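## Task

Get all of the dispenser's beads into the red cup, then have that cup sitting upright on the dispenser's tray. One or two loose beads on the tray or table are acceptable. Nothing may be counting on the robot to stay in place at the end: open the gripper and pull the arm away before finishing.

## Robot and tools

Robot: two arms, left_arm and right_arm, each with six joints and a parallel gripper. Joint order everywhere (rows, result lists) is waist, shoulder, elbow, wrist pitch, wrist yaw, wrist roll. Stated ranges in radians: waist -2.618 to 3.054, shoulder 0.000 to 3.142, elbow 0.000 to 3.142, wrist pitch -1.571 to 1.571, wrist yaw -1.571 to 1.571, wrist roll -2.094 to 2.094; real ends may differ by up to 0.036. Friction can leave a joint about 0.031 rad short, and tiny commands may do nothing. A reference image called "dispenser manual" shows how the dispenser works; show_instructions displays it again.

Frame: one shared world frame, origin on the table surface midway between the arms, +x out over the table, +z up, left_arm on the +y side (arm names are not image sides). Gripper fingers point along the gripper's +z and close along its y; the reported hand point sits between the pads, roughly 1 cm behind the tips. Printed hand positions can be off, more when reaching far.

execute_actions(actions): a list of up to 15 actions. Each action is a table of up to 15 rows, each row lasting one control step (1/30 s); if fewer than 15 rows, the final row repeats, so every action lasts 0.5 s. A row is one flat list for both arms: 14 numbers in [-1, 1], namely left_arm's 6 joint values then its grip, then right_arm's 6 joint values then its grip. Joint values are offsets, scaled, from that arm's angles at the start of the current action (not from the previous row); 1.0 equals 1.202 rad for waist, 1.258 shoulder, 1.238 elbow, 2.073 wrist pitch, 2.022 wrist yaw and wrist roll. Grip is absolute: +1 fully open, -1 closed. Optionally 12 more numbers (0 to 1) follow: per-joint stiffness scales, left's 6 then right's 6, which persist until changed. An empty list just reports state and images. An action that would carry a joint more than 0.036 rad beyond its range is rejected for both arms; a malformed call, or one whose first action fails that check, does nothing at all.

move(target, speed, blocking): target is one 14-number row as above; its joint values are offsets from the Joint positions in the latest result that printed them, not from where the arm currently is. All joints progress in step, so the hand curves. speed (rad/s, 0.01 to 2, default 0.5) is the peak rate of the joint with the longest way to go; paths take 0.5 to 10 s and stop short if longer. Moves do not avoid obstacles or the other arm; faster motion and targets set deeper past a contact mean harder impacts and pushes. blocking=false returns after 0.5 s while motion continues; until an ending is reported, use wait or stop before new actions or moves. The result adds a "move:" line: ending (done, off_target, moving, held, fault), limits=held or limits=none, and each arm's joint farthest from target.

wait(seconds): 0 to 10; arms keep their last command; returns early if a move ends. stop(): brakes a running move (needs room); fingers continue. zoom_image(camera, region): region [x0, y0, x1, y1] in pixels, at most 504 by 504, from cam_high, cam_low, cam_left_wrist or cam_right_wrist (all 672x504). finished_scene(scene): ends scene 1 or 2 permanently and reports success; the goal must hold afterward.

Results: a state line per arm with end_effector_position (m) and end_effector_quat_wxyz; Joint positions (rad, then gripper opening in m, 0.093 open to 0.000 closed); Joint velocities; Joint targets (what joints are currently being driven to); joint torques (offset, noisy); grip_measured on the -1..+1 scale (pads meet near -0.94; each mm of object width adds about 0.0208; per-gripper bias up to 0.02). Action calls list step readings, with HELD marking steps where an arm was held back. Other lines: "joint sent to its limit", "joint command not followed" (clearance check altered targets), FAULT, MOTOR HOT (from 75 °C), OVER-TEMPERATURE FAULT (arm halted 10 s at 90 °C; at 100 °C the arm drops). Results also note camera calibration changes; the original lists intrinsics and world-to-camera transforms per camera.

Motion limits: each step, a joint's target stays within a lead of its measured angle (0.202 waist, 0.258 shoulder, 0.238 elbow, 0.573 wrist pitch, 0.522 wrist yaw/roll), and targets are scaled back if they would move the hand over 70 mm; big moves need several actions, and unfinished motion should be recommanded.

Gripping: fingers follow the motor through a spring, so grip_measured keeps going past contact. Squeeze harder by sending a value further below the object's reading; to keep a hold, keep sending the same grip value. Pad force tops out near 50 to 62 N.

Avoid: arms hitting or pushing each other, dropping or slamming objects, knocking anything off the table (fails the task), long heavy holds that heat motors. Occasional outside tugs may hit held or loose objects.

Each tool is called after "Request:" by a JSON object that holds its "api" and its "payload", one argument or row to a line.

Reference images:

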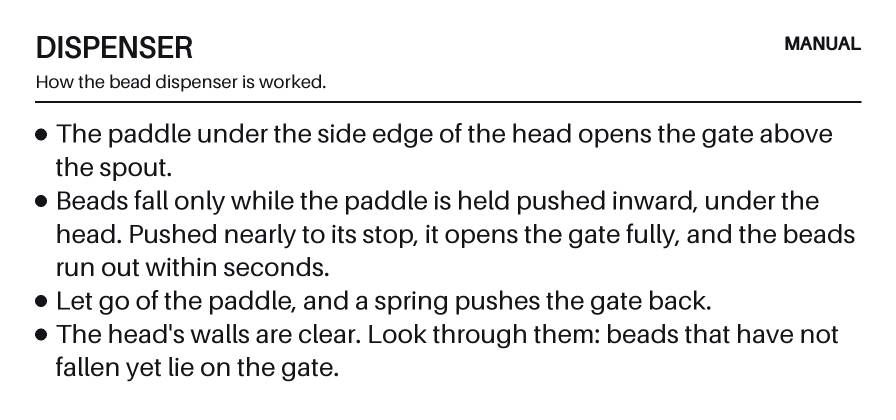

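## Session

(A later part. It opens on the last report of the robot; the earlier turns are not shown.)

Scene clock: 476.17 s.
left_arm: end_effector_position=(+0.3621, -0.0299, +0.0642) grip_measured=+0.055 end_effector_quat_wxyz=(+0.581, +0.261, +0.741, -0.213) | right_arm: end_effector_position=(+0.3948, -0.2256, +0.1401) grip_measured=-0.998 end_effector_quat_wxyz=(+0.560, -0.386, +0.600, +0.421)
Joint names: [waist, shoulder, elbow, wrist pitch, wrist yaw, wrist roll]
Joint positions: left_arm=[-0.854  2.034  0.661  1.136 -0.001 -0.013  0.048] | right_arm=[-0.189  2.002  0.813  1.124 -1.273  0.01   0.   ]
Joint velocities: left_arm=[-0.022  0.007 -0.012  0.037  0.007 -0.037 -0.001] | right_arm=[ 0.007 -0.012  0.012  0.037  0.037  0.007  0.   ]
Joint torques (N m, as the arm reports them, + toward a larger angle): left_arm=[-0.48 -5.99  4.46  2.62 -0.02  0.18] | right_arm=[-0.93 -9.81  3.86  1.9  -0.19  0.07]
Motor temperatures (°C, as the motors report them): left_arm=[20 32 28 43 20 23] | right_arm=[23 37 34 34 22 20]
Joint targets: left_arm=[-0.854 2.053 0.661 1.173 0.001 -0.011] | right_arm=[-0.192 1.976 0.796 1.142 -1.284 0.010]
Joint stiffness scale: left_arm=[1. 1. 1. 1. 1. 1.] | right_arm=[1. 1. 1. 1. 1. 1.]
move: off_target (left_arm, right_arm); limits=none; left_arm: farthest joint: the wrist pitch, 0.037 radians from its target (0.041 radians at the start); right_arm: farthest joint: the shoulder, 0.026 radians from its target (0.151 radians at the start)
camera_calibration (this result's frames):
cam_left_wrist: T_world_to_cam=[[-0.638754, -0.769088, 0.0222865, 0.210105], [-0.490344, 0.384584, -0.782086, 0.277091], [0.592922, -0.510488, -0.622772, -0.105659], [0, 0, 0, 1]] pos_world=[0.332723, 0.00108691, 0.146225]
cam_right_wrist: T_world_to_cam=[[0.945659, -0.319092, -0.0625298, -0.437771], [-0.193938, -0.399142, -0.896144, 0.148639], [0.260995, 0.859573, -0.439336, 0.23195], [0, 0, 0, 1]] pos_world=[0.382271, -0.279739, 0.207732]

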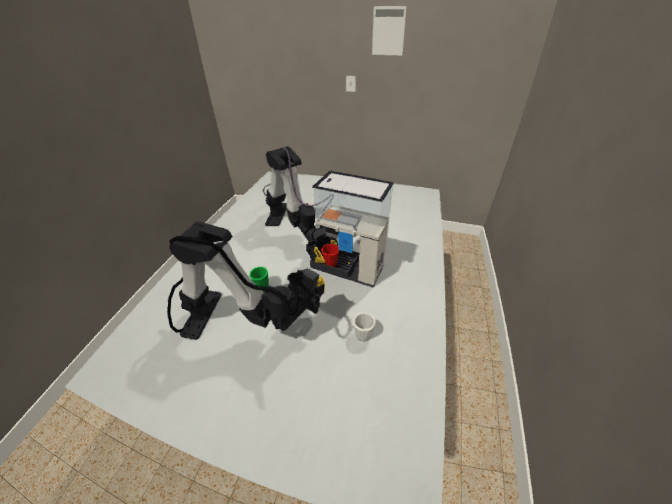

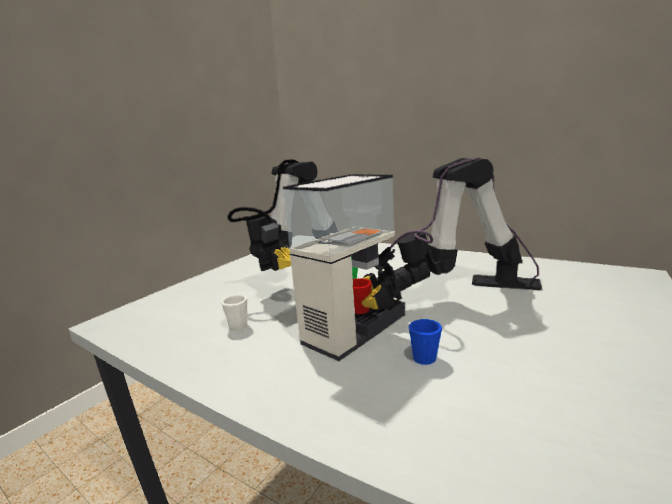

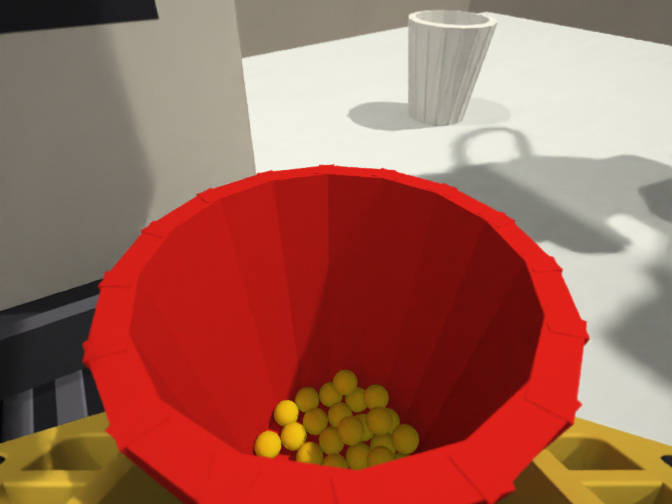

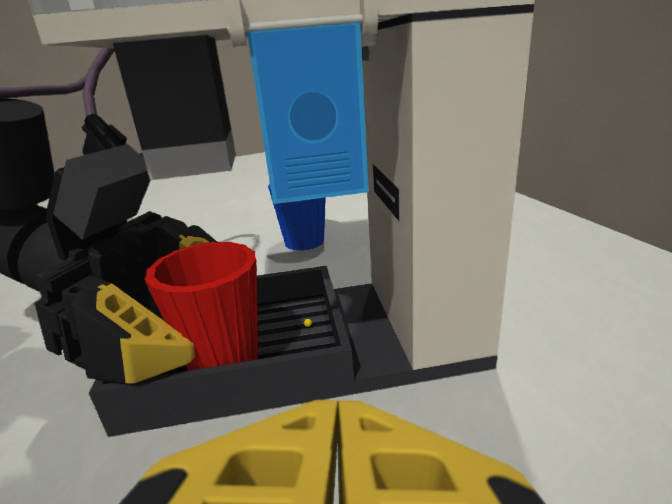

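Request:
{"api": "execute_actions", "payload": {
  "actions": [
    [[0,-0.025,0,0.02,0,0,-0.3,0,0,0,0,0,0,-1]],
    [[0.04,0,0,0.022,0,0,-0.3,0,0,0,0,0,0,-1]],
    [[0,0,0,0.022,0,0,-0.3,0,0,0,0,0,0,-1]]
  ]
}}

Scene clock: 485.07 s.
left_arm: end_effector_position=(+0.3705, -0.0197, +0.0652) grip_measured=+0.055 end_effector_quat_wxyz=(+0.584, +0.254, +0.742, -0.207) | right_arm: end_effector_position=(+0.3947, -0.2256, +0.1402) grip_measured=-0.998 end_effector_quat_wxyz=(+0.560, -0.387, +0.600, +0.421)
Joint names: [waist, shoulder, elbow, wrist pitch, wrist yaw, wrist roll]
Joint positions: left_arm=[-0.822  2.034  0.661  1.14   0.011 -0.008  0.048] | right_arm=[-0.189  2.002  0.813  1.124 -1.274  0.01   0.   ]
Joint velocities: left_arm=[-0.007 -0.002 -0.002 -0.081  0.081 -0.022  0.001] | right_arm=[-0.022 -0.002 -0.002  0.066  0.037  0.007  0.   ]
Joint torques (N m, as the arm reports them, + toward a larger angle): left_arm=[-0.32 -7.15  4.66  2.66 -0.04  0.12] | right_arm=[-0.63 -8.15  4.94  1.71 -0.08  0.07]
Motor temperatures (°C, as the motors report them): left_arm=[20 32 28 43 20 23] | right_arm=[23 38 33 34 22 20]
Joint targets: left_arm=[-0.822 2.034 0.661 1.186 0.010 -0.009] | right_arm=[-0.189 2.002 0.813 1.124 -1.274 0.010]
Joint stiffness scale: left_arm=[1. 1. 1. 1. 1. 1.] | right_arm=[1. 1. 1. 1. 1. 1.]
Step readings (joint positions; steps 1 to 15: 1st action; 16 to 30: 2nd action; 31 to 45: 3rd action):
0: left_arm=[-0.854 2.034 0.661 1.136 -0.001 -0.013] | right_arm=[-0.189 2.002 0.813 1.124 -1.274 0.010]
1: left_arm=[-0.854 2.034 0.661 1.136 -0.001 -0.013] | right_arm=[-0.189 2.002 0.813 1.124 -1.274 0.010]
2: left_arm=[-0.854 2.034 0.661 1.136 -0.001 -0.013] | right_arm=[-0.189 2.002 0.813 1.124 -1.274 0.010]
4: left_arm=[-0.854 2.034 0.661 1.136 -0.001 -0.013] | right_arm=[-0.189 2.002 0.813 1.124 -1.274 0.010]
8: left_arm=[-0.854 2.034 0.661 1.136 -0.001 -0.013] | right_arm=[-0.189 2.002 0.813 1.124 -1.274 0.010]
15: left_arm=[-0.854 2.034 0.661 1.136 -0.001 -0.013] | right_arm=[-0.189 2.002 0.813 1.124 -1.274 0.010]
16: left_arm=[-0.850 2.034 0.661 1.137 0.002 -0.013] | right_arm=[-0.189 2.002 0.813 1.124 -1.274 0.010]
17: left_arm=[-0.844 2.034 0.661 1.137 0.005 -0.013] | right_arm=[-0.189 2.002 0.813 1.124 -1.274 0.010]
19: left_arm=[-0.831 2.034 0.661 1.140 0.010 -0.010] | right_arm=[-0.189 2.002 0.813 1.124 -1.274 0.010]
23: left_arm=[-0.822 2.034 0.661 1.140 0.010 -0.008] | right_arm=[-0.189 2.002 0.813 1.124 -1.274 0.010]
30: left_arm=[-0.822 2.034 0.661 1.140 0.010 -0.008] | right_arm=[-0.189 2.002 0.813 1.124 -1.274 0.010]
31: left_arm=[-0.822 2.034 0.661 1.140 0.010 -0.008] | right_arm=[-0.189 2.002 0.813 1.124 -1.274 0.010]
32: left_arm=[-0.822 2.034 0.661 1.140 0.011 -0.008] | right_arm=[-0.189 2.002 0.813 1.124 -1.274 0.010]
34: left_arm=[-0.822 2.034 0.661 1.140 0.011 -0.008] | right_arm=[-0.189 2.002 0.813 1.124 -1.274 0.010]
38: left_arm=[-0.822 2.034 0.661 1.140 0.011 -0.008] | right_arm=[-0.189 2.002 0.813 1.124 -1.274 0.010]
45: Joint positions above
camera_calibration (this result's frames):
cam_left_wrist: T_world_to_cam=[[-0.623972, -0.781166, 0.0209235, 0.217683], [-0.49439, 0.373886, -0.784721, 0.27956], [0.605175, -0.499989, -0.619495, -0.109407], [0, 0, 0, 1]] pos_world=[0.340251, 0.010821, 0.147044]
cam_right_wrist: T_world_to_cam=[[0.945804, -0.318732, -0.0621693, -0.437733], [-0.193443, -0.399213, -0.896219, 0.148482], [0.260835, 0.859674, -0.439233, 0.232039], [0, 0, 0, 1]] pos_world=[0.382209, -0.279722, 0.207778]

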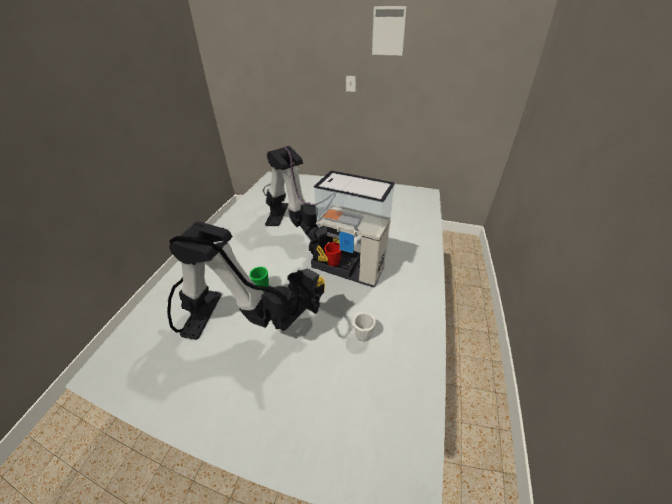

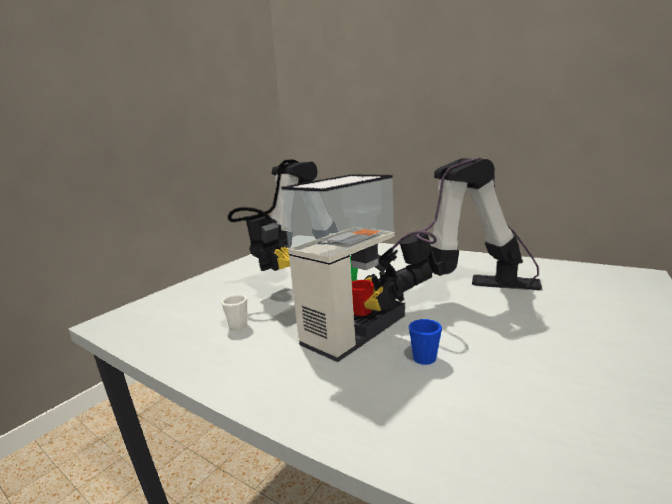

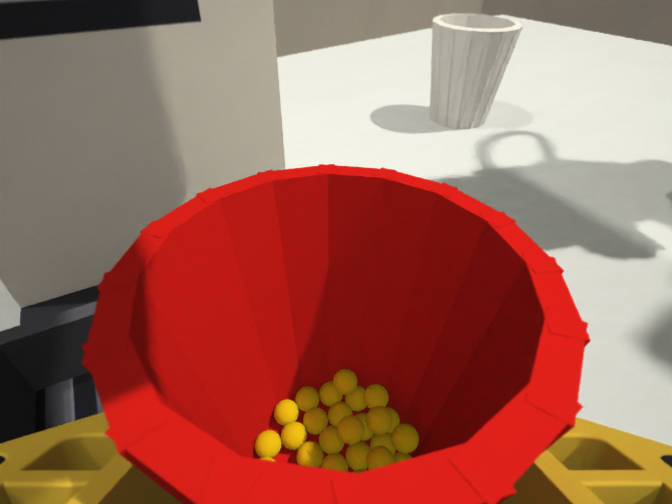

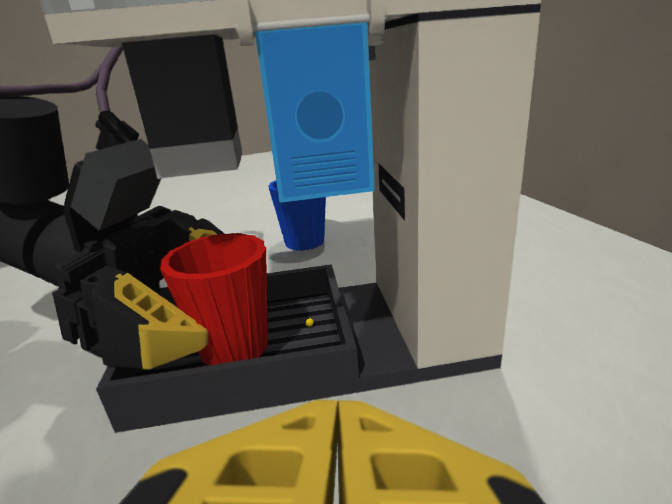

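Request:
{"api": "execute_actions", "payload": {
  "actions": [
    [[0,0.04,0,0.022,0,0,-0.3,0,0,0,0,0,0,-1]],
    [[0,0,0,0.022,0,0,-0.3,0,0,0,0,0,0,-1]]
  ]
}}

Scene clock: 491.00 s.
left_arm: end_effector_position=(+0.3715, -0.0211, +0.0668) grip_measured=+0.055 end_effector_quat_wxyz=(+0.594, +0.249, +0.734, -0.214) | right_arm: end_effector_position=(+0.3947, -0.2256, +0.1402) grip_measured=-0.998 end_effector_quat_wxyz=(+0.560, -0.387, +0.600, +0.421)
Joint names: [waist, shoulder, elbow, wrist pitch, wrist yaw, wrist roll]
Joint positions: left_arm=[-0.822  2.058  0.661  1.193  0.014 -0.015  0.048] | right_arm=[-0.189  2.002  0.813  1.124 -1.274  0.01   0.   ]
Joint velocities: left_arm=[-0.022 -0.012 -0.002 -0.007 -0.066 -0.007  0.001] | right_arm=[-0.022 -0.022 -0.012  0.022 -0.022  0.022  0.   ]
Joint torques (N m, as the arm reports them, + toward a larger angle): left_arm=[-0.44 -7.2   4.31  2.64 -0.01  0.13] | right_arm=[-0.62 -8.15  4.94  1.71 -0.08  0.07]
Motor temperatures (°C, as the motors report them): left_arm=[20 32 28 43 20 23] | right_arm=[23 37 33 34 22 20]
Joint targets: left_arm=[-0.822 2.058 0.661 1.234 0.014 -0.015] | right_arm=[-0.189 2.002 0.813 1.124 -1.274 0.010]
Joint stiffness scale: left_arm=[1. 1. 1. 1. 1. 1.] | right_arm=[1. 1. 1. 1. 1. 1.]
Step readings (joint positions; steps 1 to 15: 1st action; 16 to 30: 2nd action):
0: left_arm=[-0.822 2.034 0.661 1.140 0.011 -0.008] | right_arm=[-0.189 2.002 0.813 1.124 -1.274 0.010]
1: left_arm=[-0.822 2.038 0.661 1.143 0.011 -0.008] | right_arm=[-0.189 2.002 0.813 1.124 -1.274 0.010]
2: left_arm=[-0.822 2.045 0.661 1.158 0.013 -0.009] | right_arm=[-0.189 2.002 0.813 1.124 -1.274 0.010]
4: left_arm=[-0.822 2.052 0.661 1.175 0.014 -0.012] | right_arm=[-0.189 2.002 0.813 1.124 -1.274 0.010]
8: left_arm=[-0.822 2.057 0.661 1.186 0.014 -0.014] | right_arm=[-0.189 2.002 0.813 1.124 -1.274 0.010]
15: left_arm=[-0.822 2.058 0.661 1.189 0.014 -0.015] | right_arm=[-0.189 2.002 0.813 1.124 -1.274 0.010]
16: left_arm=[-0.822 2.058 0.661 1.192 0.014 -0.015] | right_arm=[-0.189 2.002 0.813 1.124 -1.274 0.010]
17: left_arm=[-0.822 2.058 0.661 1.193 0.014 -0.015] | right_arm=[-0.189 2.002 0.813 1.124 -1.274 0.010]
19: left_arm=[-0.822 2.058 0.661 1.193 0.014 -0.015] | right_arm=[-0.189 2.002 0.813 1.124 -1.274 0.010]
23: left_arm=[-0.822 2.058 0.661 1.193 0.014 -0.015] | right_arm=[-0.189 2.002 0.813 1.124 -1.274 0.010]
30: Joint positions above
camera_calibration (this result's frames):
cam_left_wrist: T_world_to_cam=[[-0.625657, -0.779616, 0.0274196, 0.217386], [-0.478821, 0.35604, -0.802475, 0.276886], [0.61586, -0.515203, -0.596055, -0.115567], [0, 0, 0, 1]] pos_world=[0.339761, 0.0113546, 0.147349]
cam_right_wrist: T_world_to_cam=[[0.945804, -0.318732, -0.0621693, -0.437733], [-0.193443, -0.399213, -0.896219, 0.148482], [0.260835, 0.859674, -0.439233, 0.232039], [0, 0, 0, 1]] pos_world=[0.382209, -0.279722, 0.207778]

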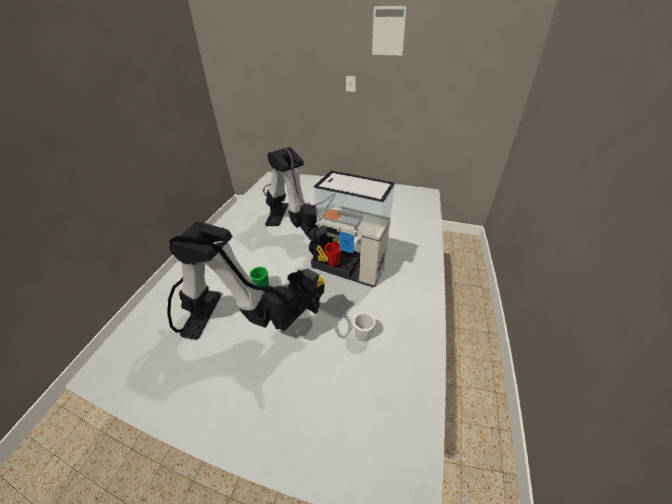

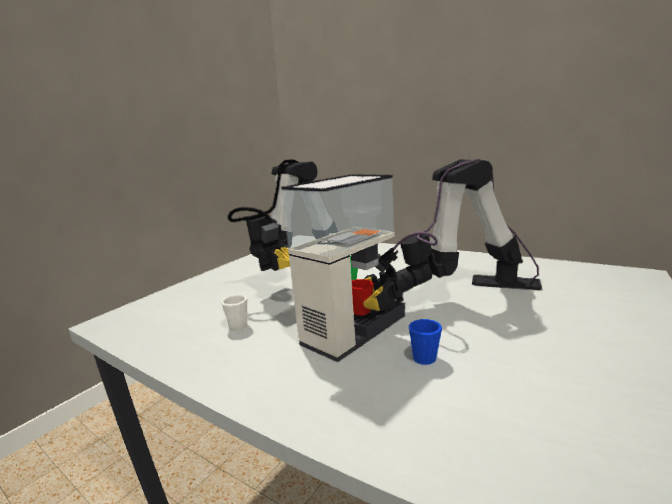

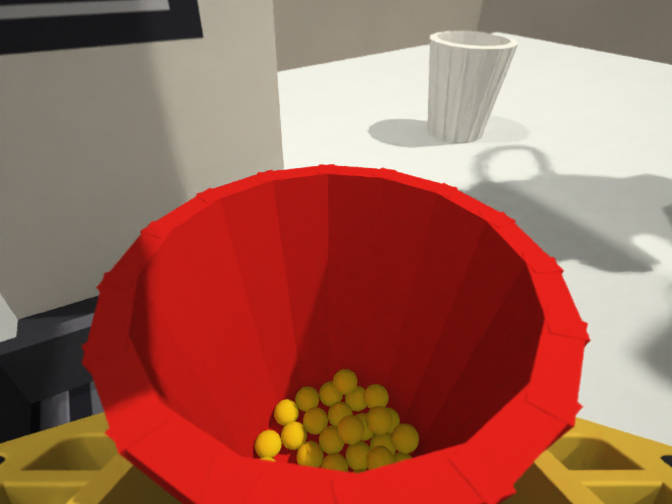

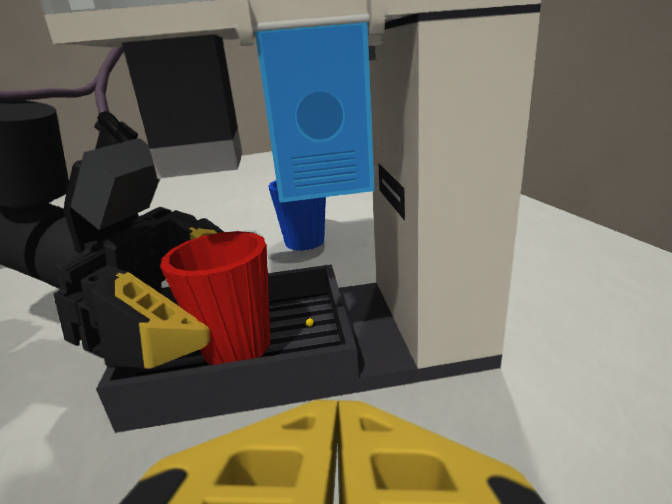

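Request:
{"api": "execute_actions", "payload": {
  "actions": [
    [[0,0.035,0,0.0,0,0,-0.3,0,0,0,0,0,0,-1]],
    [[0,0,0,0.0,0,0,-0.3,0,0,0,0,0,0,-1]]
  ]
}}

Scene clock: 501.60 s.
left_arm: end_effector_position=(+0.3719, -0.0215, +0.0665) grip_measured=+0.055 end_effector_quat_wxyz=(+0.597, +0.244, +0.732, -0.219) | right_arm: end_effector_position=(+0.3947, -0.2256, +0.1402) grip_measured=-0.998 end_effector_quat_wxyz=(+0.560, -0.387, +0.600, +0.421)
Joint names: [waist, shoulder, elbow, wrist pitch, wrist yaw, wrist roll]
Joint positions: left_arm=[-0.822  2.07   0.661  1.216  0.015 -0.027  0.048] | right_arm=[-0.189  2.002  0.813  1.124 -1.274  0.01   0.   ]
Joint velocities: left_arm=[ 0.007  0.002 -0.007  0.037  0.066  0.066  0.001] | right_arm=[ 0.012 -0.017 -0.007 -0.066 -0.022 -0.007  0.   ]
Joint torques (N m, as the arm reports them, + toward a larger angle): left_arm=[-0.42 -7.18  4.31  2.22 -0.02  0.21] | right_arm=[-0.63 -8.16  4.94  1.71 -0.08  0.07]
Motor temperatures (°C, as the motors report them): left_arm=[20 33 28 43 20 23] | right_arm=[23 37 33 34 22 20]
Joint targets: left_arm=[-0.822 2.070 0.661 1.214 0.015 -0.024] | right_arm=[-0.189 2.002 0.813 1.124 -1.274 0.010]
Joint stiffness scale: left_arm=[1. 1. 1. 1. 1. 1.] | right_arm=[1. 1. 1. 1. 1. 1.]
Step readings (joint positions; steps 1 to 15: 1st action; 16 to 30: 2nd action):
0: left_arm=[-0.822 2.058 0.661 1.193 0.014 -0.015] | right_arm=[-0.189 2.002 0.813 1.124 -1.274 0.010]
1: left_arm=[-0.822 2.061 0.661 1.193 0.014 -0.015] | right_arm=[-0.189 2.002 0.813 1.124 -1.274 0.010]
2: left_arm=[-0.822 2.064 0.661 1.200 0.015 -0.018] | right_arm=[-0.189 2.002 0.813 1.124 -1.274 0.010]
4: left_arm=[-0.822 2.067 0.661 1.208 0.015 -0.021] | right_arm=[-0.189 2.002 0.813 1.124 -1.274 0.010]
8: left_arm=[-0.822 2.070 0.661 1.213 0.015 -0.023] | right_arm=[-0.189 2.002 0.813 1.124 -1.274 0.010]
15: left_arm=[-0.822 2.070 0.661 1.214 0.015 -0.024] | right_arm=[-0.189 2.002 0.813 1.124 -1.274 0.010]
16: left_arm=[-0.822 2.070 0.661 1.215 0.015 -0.025] | right_arm=[-0.189 2.002 0.813 1.124 -1.274 0.010]
17: left_arm=[-0.822 2.070 0.661 1.216 0.015 -0.026] | right_arm=[-0.189 2.002 0.813 1.124 -1.274 0.010]
19: left_arm=[-0.822 2.070 0.661 1.216 0.015 -0.026] | right_arm=[-0.189 2.002 0.813 1.124 -1.274 0.010]
23: left_arm=[-0.822 2.070 0.661 1.216 0.015 -0.027] | right_arm=[-0.189 2.002 0.813 1.124 -1.274 0.010]
30: Joint positions above
camera_calibration (this result's frames):
cam_left_wrist: T_world_to_cam=[[-0.624158, -0.780329, 0.0389047, 0.216002], [-0.478801, 0.342677, -0.808284, 0.277037], [0.617396, -0.523124, -0.587507, -0.117462], [0, 0, 0, 1]] pos_world=[0.339986, 0.0121714, 0.146511]
cam_right_wrist: T_world_to_cam=[[0.945804, -0.318732, -0.0621693, -0.437733], [-0.193443, -0.399213, -0.896219, 0.148482], [0.260835, 0.859674, -0.439233, 0.232039], [0, 0, 0, 1]] pos_world=[0.382209, -0.279722, 0.207778]

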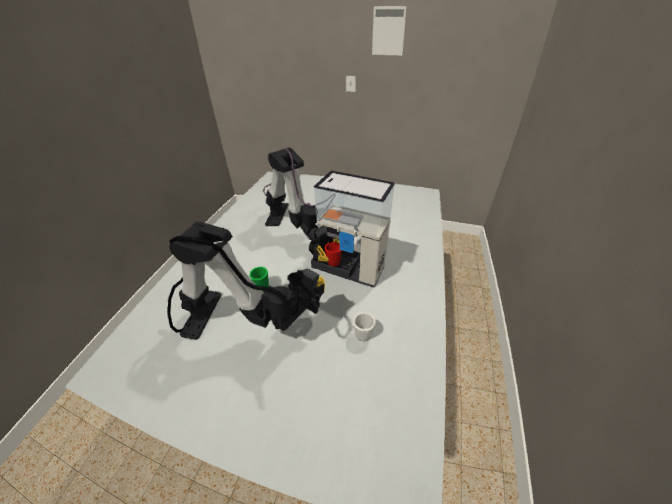

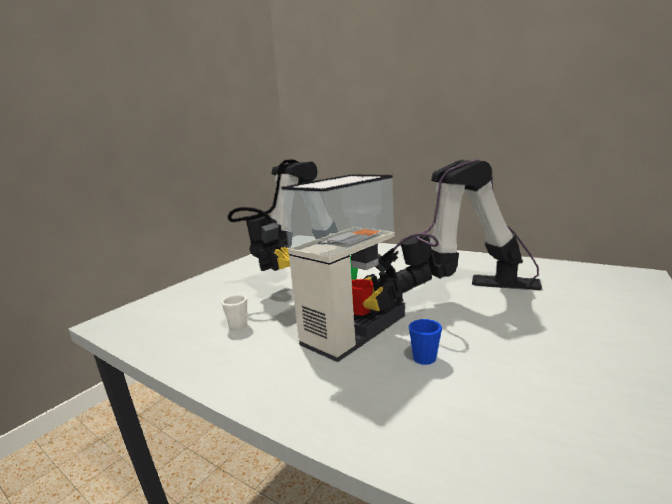

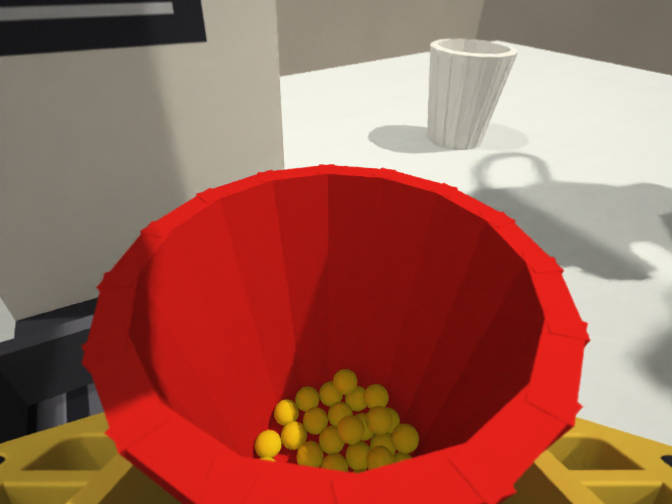

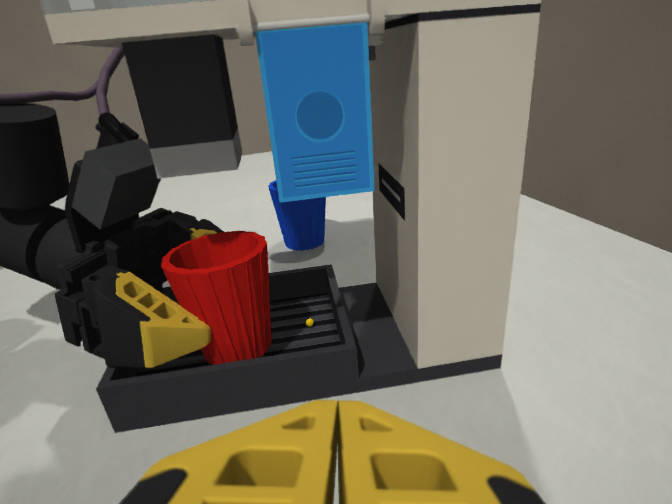

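Request:
{"api": "execute_actions", "payload": {
  "actions": [
    [[0,0,0,0,0,0,0.8,0,0,0,0,0,0,-1]],
    [[0,0,0,0,0,0,0.8,0,0,0,0,0,0,-1]]
  ]
}}

Request:
{"api": "move", "payload": {
  "target": [0,-0.24,-0.17,-0.06,0,0,0.8,0,0,0,0,0,0,-1],
  "speed": 0.4
}}

Scene clock: 515.73 s.
left_arm: end_effector_position=(+0.3719, -0.0215, +0.0664) grip_measured=+0.798 end_effector_quat_wxyz=(+0.597, +0.244, +0.733, -0.219) | right_arm: end_effector_position=(+0.3947, -0.2256, +0.1402) grip_measured=-0.998 end_effector_quat_wxyz=(+0.560, -0.387, +0.600, +0.421)
Joint names: [waist, shoulder, elbow, wrist pitch, wrist yaw, wrist roll]
Joint positions: left_arm=[-0.822  2.07   0.661  1.215  0.015 -0.027  0.084] | right_arm=[-0.189  2.002  0.813  1.124 -1.274  0.01   0.   ]
Joint velocities: left_arm=[ 0.002 -0.017 -0.002 -0.022 -0.037 -0.007 -0.   ] | right_arm=[-0.022 -0.017  0.002  0.007 -0.066  0.007  0.   ]
Joint torques (N m, as the arm reports them, + toward a larger angle): left_arm=[-0.18 -7.2   4.4   2.26 -0.01  0.17] | right_arm=[-0.62 -8.16  4.95  1.71 -0.08  0.07]
Motor temperatures (°C, as the motors report them): left_arm=[20 33 28 42 20 23] | right_arm=[23 37 33 34 22 20]
Joint targets: left_arm=[-0.822 2.070 0.661 1.215 0.015 -0.027] | right_arm=[-0.189 2.002 0.813 1.124 -1.274 0.010]
Joint stiffness scale: left_arm=[1. 1. 1. 1. 1. 1.] | right_arm=[1. 1. 1. 1. 1. 1.]
Step readings (joint positions; steps 1 to 15: 1st action; 16 to 30: 2nd action):
0: left_arm=[-0.822 2.070 0.661 1.216 0.015 -0.027] | right_arm=[-0.189 2.002 0.813 1.124 -1.274 0.010]
1: left_arm=[-0.822 2.070 0.661 1.216 0.015 -0.027] | right_arm=[-0.189 2.002 0.813 1.124 -1.274 0.010]
2: left_arm=[-0.822 2.070 0.661 1.216 0.015 -0.027] | right_arm=[-0.189 2.002 0.813 1.124 -1.274 0.010]
4: left_arm=[-0.822 2.070 0.661 1.215 0.015 -0.027] | right_arm=[-0.189 2.002 0.813 1.124 -1.274 0.010]
8: left_arm=[-0.822 2.070 0.661 1.215 0.015 -0.027] | right_arm=[-0.189 2.002 0.813 1.124 -1.274 0.010]
15: left_arm=[-0.822 2.070 0.661 1.215 0.015 -0.027] | right_arm=[-0.189 2.002 0.813 1.124 -1.274 0.010]
16: left_arm=[-0.822 2.070 0.661 1.215 0.015 -0.027] | right_arm=[-0.189 2.002 0.813 1.124 -1.274 0.010]
17: left_arm=[-0.822 2.070 0.661 1.215 0.015 -0.027] | right_arm=[-0.189 2.002 0.813 1.124 -1.274 0.010]
19: left_arm=[-0.822 2.070 0.661 1.215 0.015 -0.027] | right_arm=[-0.189 2.002 0.813 1.124 -1.274 0.010]
23: left_arm=[-0.822 2.070 0.661 1.215 0.015 -0.027] | right_arm=[-0.189 2.002 0.813 1.124 -1.274 0.010]
30: Joint positions above
camera_calibration (this result's frames):
cam_left_wrist: T_world_to_cam=[[-0.624146, -0.780338, 0.038911, 0.216001], [-0.479044, 0.342866, -0.808059, 0.277033], [0.617218, -0.522987, -0.587815, -0.117412], [0, 0, 0, 1]] pos_world=[0.339996, 0.0121636, 0.146438]
cam_right_wrist: T_world_to_cam=[[0.945804, -0.318732, -0.0621693, -0.437733], [-0.193443, -0.399213, -0.896219, 0.148482], [0.260835, 0.859674, -0.439233, 0.232039], [0, 0, 0, 1]] pos_world=[0.382209, -0.279722, 0.207778]

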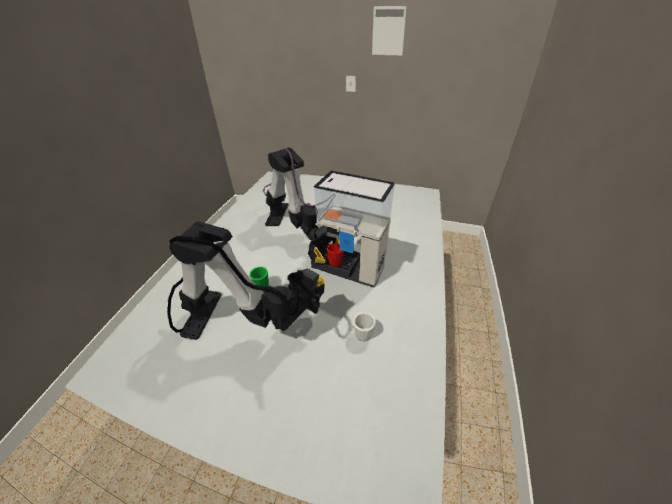

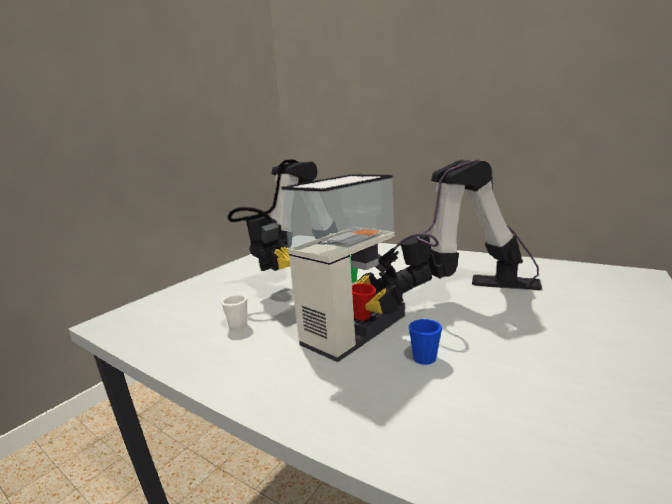

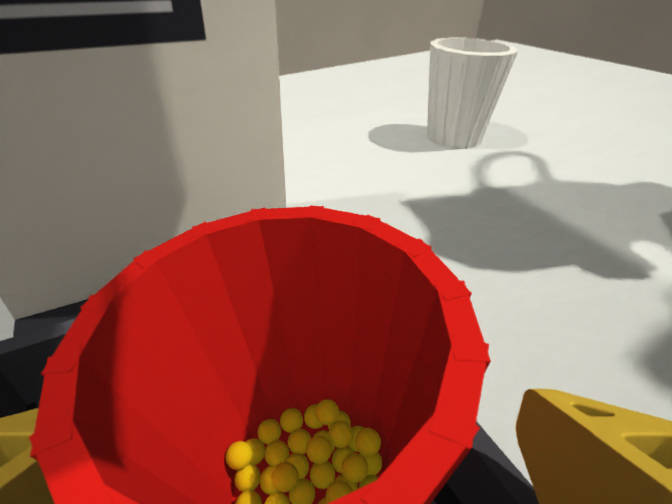

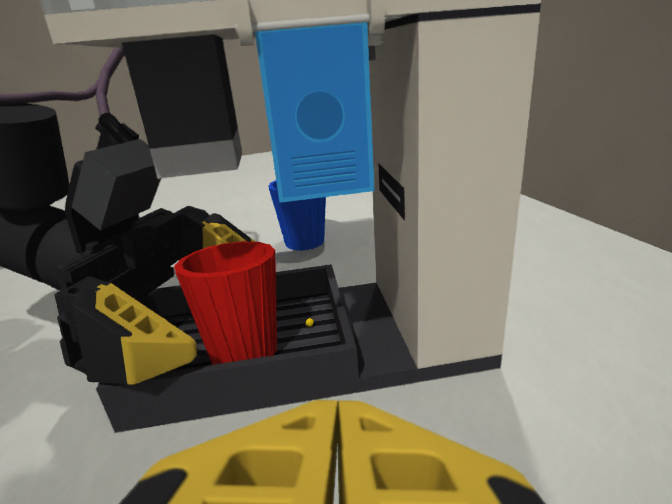

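Scene clock: 517.13 s.
left_arm: end_effector_position=(+0.3316, +0.0096, +0.0936) grip_measured=+0.798 end_effector_quat_wxyz=(+0.584, +0.247, +0.743, -0.214) | right_arm: end_effector_position=(+0.3947, -0.2256, +0.1402) grip_measured=-0.998 end_effector_quat_wxyz=(+0.560, -0.387, +0.600, +0.421)
Joint names: [waist, shoulder, elbow, wrist pitch, wrist yaw, wrist roll]
Joint positions: left_arm=[-0.822  1.791  0.468  1.095  0.015 -0.027  0.084] | right_arm=[-0.189  2.002  0.813  1.124 -1.274  0.01   0.   ]
Joint velocities: left_arm=[-0.017  0.002  0.002  0.037  0.022 -0.037  0.001] | right_arm=[-0.002  0.017 -0.017 -0.022 -0.022  0.022  0.   ]
Joint torques (N m, as the arm reports them, + toward a larger angle): left_arm=[-0.27 -7.26  3.54  2.22 -0.05  0.13] | right_arm=[-0.62 -8.14  4.97  1.71 -0.08  0.08]
Motor temperatures (°C, as the motors report them): left_arm=[20 33 28 42 20 23] | right_arm=[23 37 33 34 22 20]
Joint targets: left_arm=[-0.822 1.768 0.450 1.091 0.015 -0.027] | right_arm=[-0.189 2.002 0.813 1.124 -1.274 0.010]
Joint stiffness scale: left_arm=[1. 1. 1. 1. 1. 1.] | right_arm=[1. 1. 1. 1. 1. 1.]
move: off_target (left_arm); limits=none; left_arm: farthest joint: the shoulder, 0.023 radians from its target (0.302 radians at the start); right_arm: farthest joint: the waist, 0.000 radians from its target (0.000 radians at the start)
camera_calibration (this result's frames):
cam_left_wrist: T_world_to_cam=[[-0.623094, -0.781152, 0.0394436, 0.21372], [-0.500474, 0.359438, -0.78761, 0.274075], [0.601066, -0.510495, -0.61491, -0.0525467], [0, 0, 0, 1]] pos_world=[0.301919, 0.0416102, 0.175123]
cam_right_wrist: T_world_to_cam=[[0.945804, -0.318732, -0.0621693, -0.437733], [-0.193443, -0.399213, -0.896219, 0.148482], [0.260835, 0.859674, -0.439233, 0.232039], [0, 0, 0, 1]] pos_world=[0.382209, -0.279722, 0.207778]

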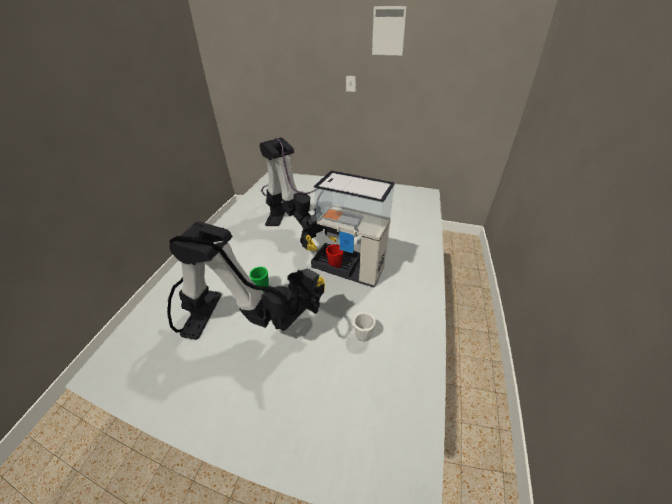

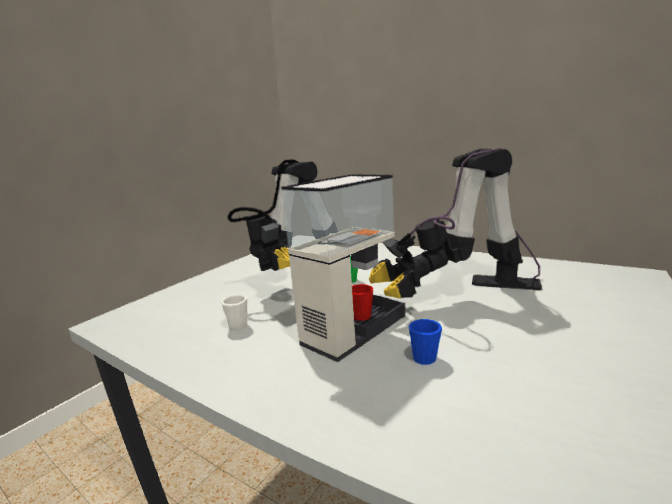

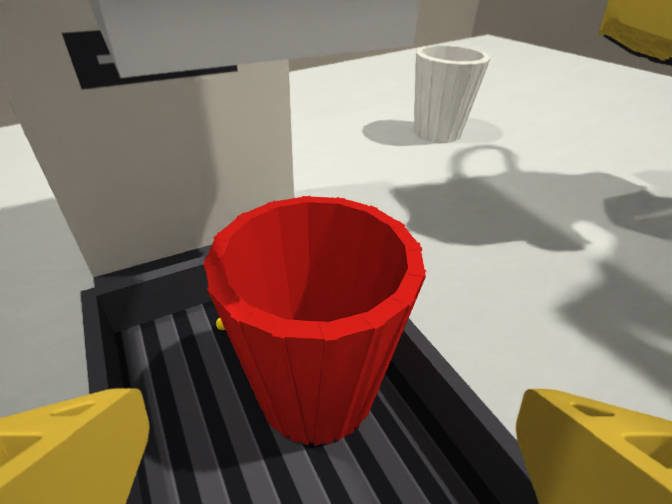

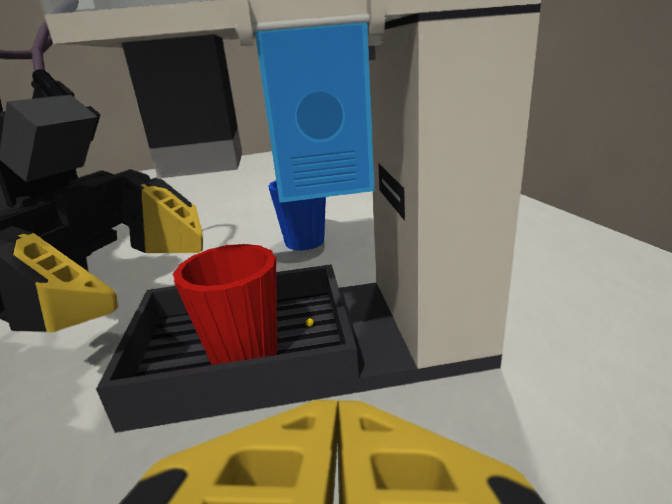

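The cup is standing upright on the tray. I'll move both arms clear now.

Request:
{"api": "move", "payload": {
  "target": [0.1,-0.27,-0.26,-0.02,0,0,1,-0.1,-0.2,-0.2,0,0,0,-1],
  "speed": 0.8
}}

Request:
{"api": "finished_scene", "payload": {
  "scene": 1
}}

Scene clock: 526.43 s.
left_arm: end_effector_position=(+0.2879, +0.0914, +0.0930) grip_measured=+0.987 end_effector_quat_wxyz=(+0.584, +0.209, +0.764, -0.179) | right_arm: end_effector_position=(+0.3508, -0.2620, +0.1590) grip_measured=-0.998 end_effector_quat_wxyz=(+0.582, -0.352, +0.621, +0.389)
Joint names: [waist, shoulder, elbow, wrist pitch, wrist yaw, wrist roll]
Joint positions: left_arm=[-0.713  1.474  0.16   1.058  0.015 -0.027  0.093] | right_arm=[-0.3    1.772  0.583  1.124 -1.273  0.01   0.   ]
Joint velocities: left_arm=[-0.002 -0.007 -0.017 -0.022 -0.007  0.007  0.   ] | right_arm=[-0.007 -0.012  0.002 -0.007  0.066  0.007  0.   ]
Joint torques (N m, as the arm reports them, + toward a larger angle): left_arm=[ 0.56 -4.82  3.83  2.21 -0.01  0.13] | right_arm=[-1.47 -7.69  3.76  1.71 -0.08  0.08]
Motor temperatures (°C, as the motors report them): left_arm=[20 33 27 42 20 23] | right_arm=[23 37 33 34 22 20]
Joint targets: left_arm=[-0.702 1.451 0.146 1.054 0.015 -0.027] | right_arm=[-0.309 1.750 0.565 1.124 -1.273 0.010]
Joint stiffness scale: left_arm=[1. 1. 1. 1. 1. 1.] | right_arm=[1. 1. 1. 1. 1. 1.]
move: off_target (left_arm, right_arm); limits=none; left_arm: farthest joint: the shoulder, 0.023 radians from its target (0.340 radians at the start); right_arm: farthest joint: the shoulder, 0.022 radians from its target (0.252 radians at the start)
camera_calibration (this result's frames):
cam_left_wrist: T_world_to_cam=[[-0.533984, -0.844545, 0.0400505, 0.230435], [-0.555484, 0.314719, -0.769668, 0.240637], [0.637415, -0.433238, -0.637187, -0.000326103], [0, 0, 0, 1]] pos_world=[0.256927, 0.118739, 0.175774]
cam_right_wrist: T_world_to_cam=[[0.904488, -0.421891, -0.0625232, -0.41909], [-0.236965, -0.375223, -0.896134, 0.163832], [0.35461, 0.825358, -0.439358, 0.241208], [0, 0, 0, 1]] pos_world=[0.33235, -0.31442, 0.226589]

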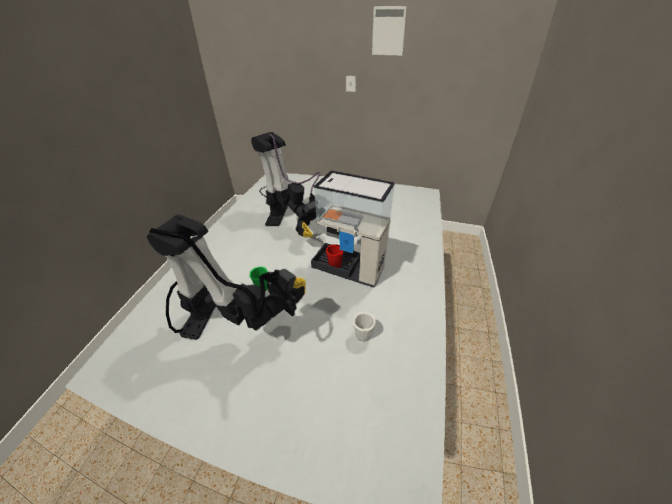

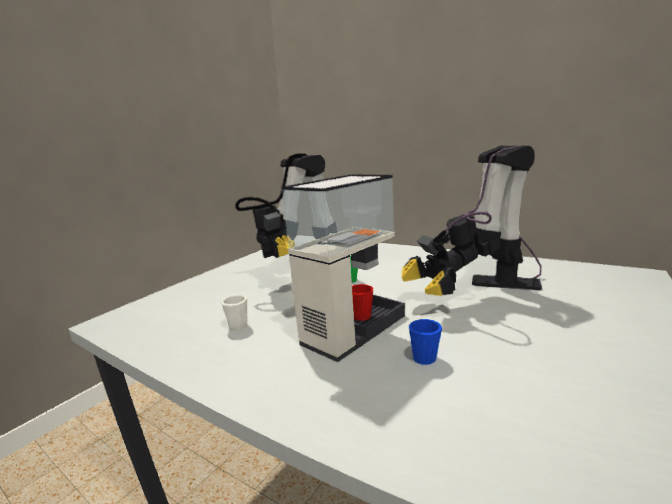

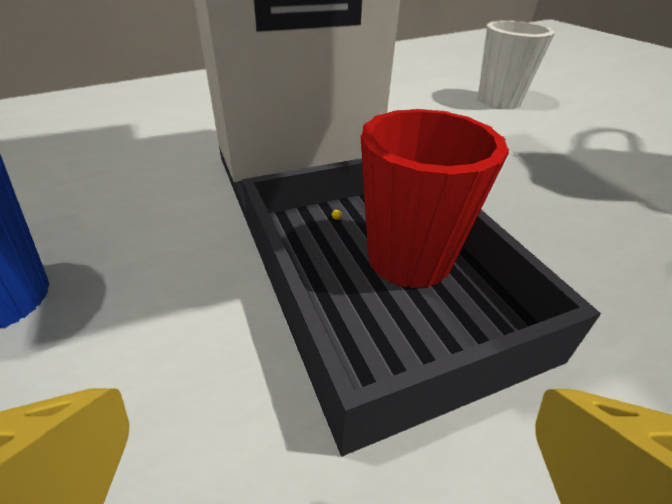

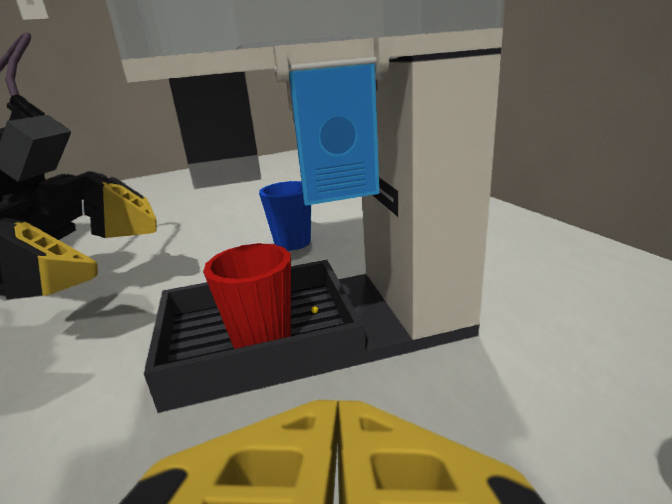

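The scene is finished: the task was done.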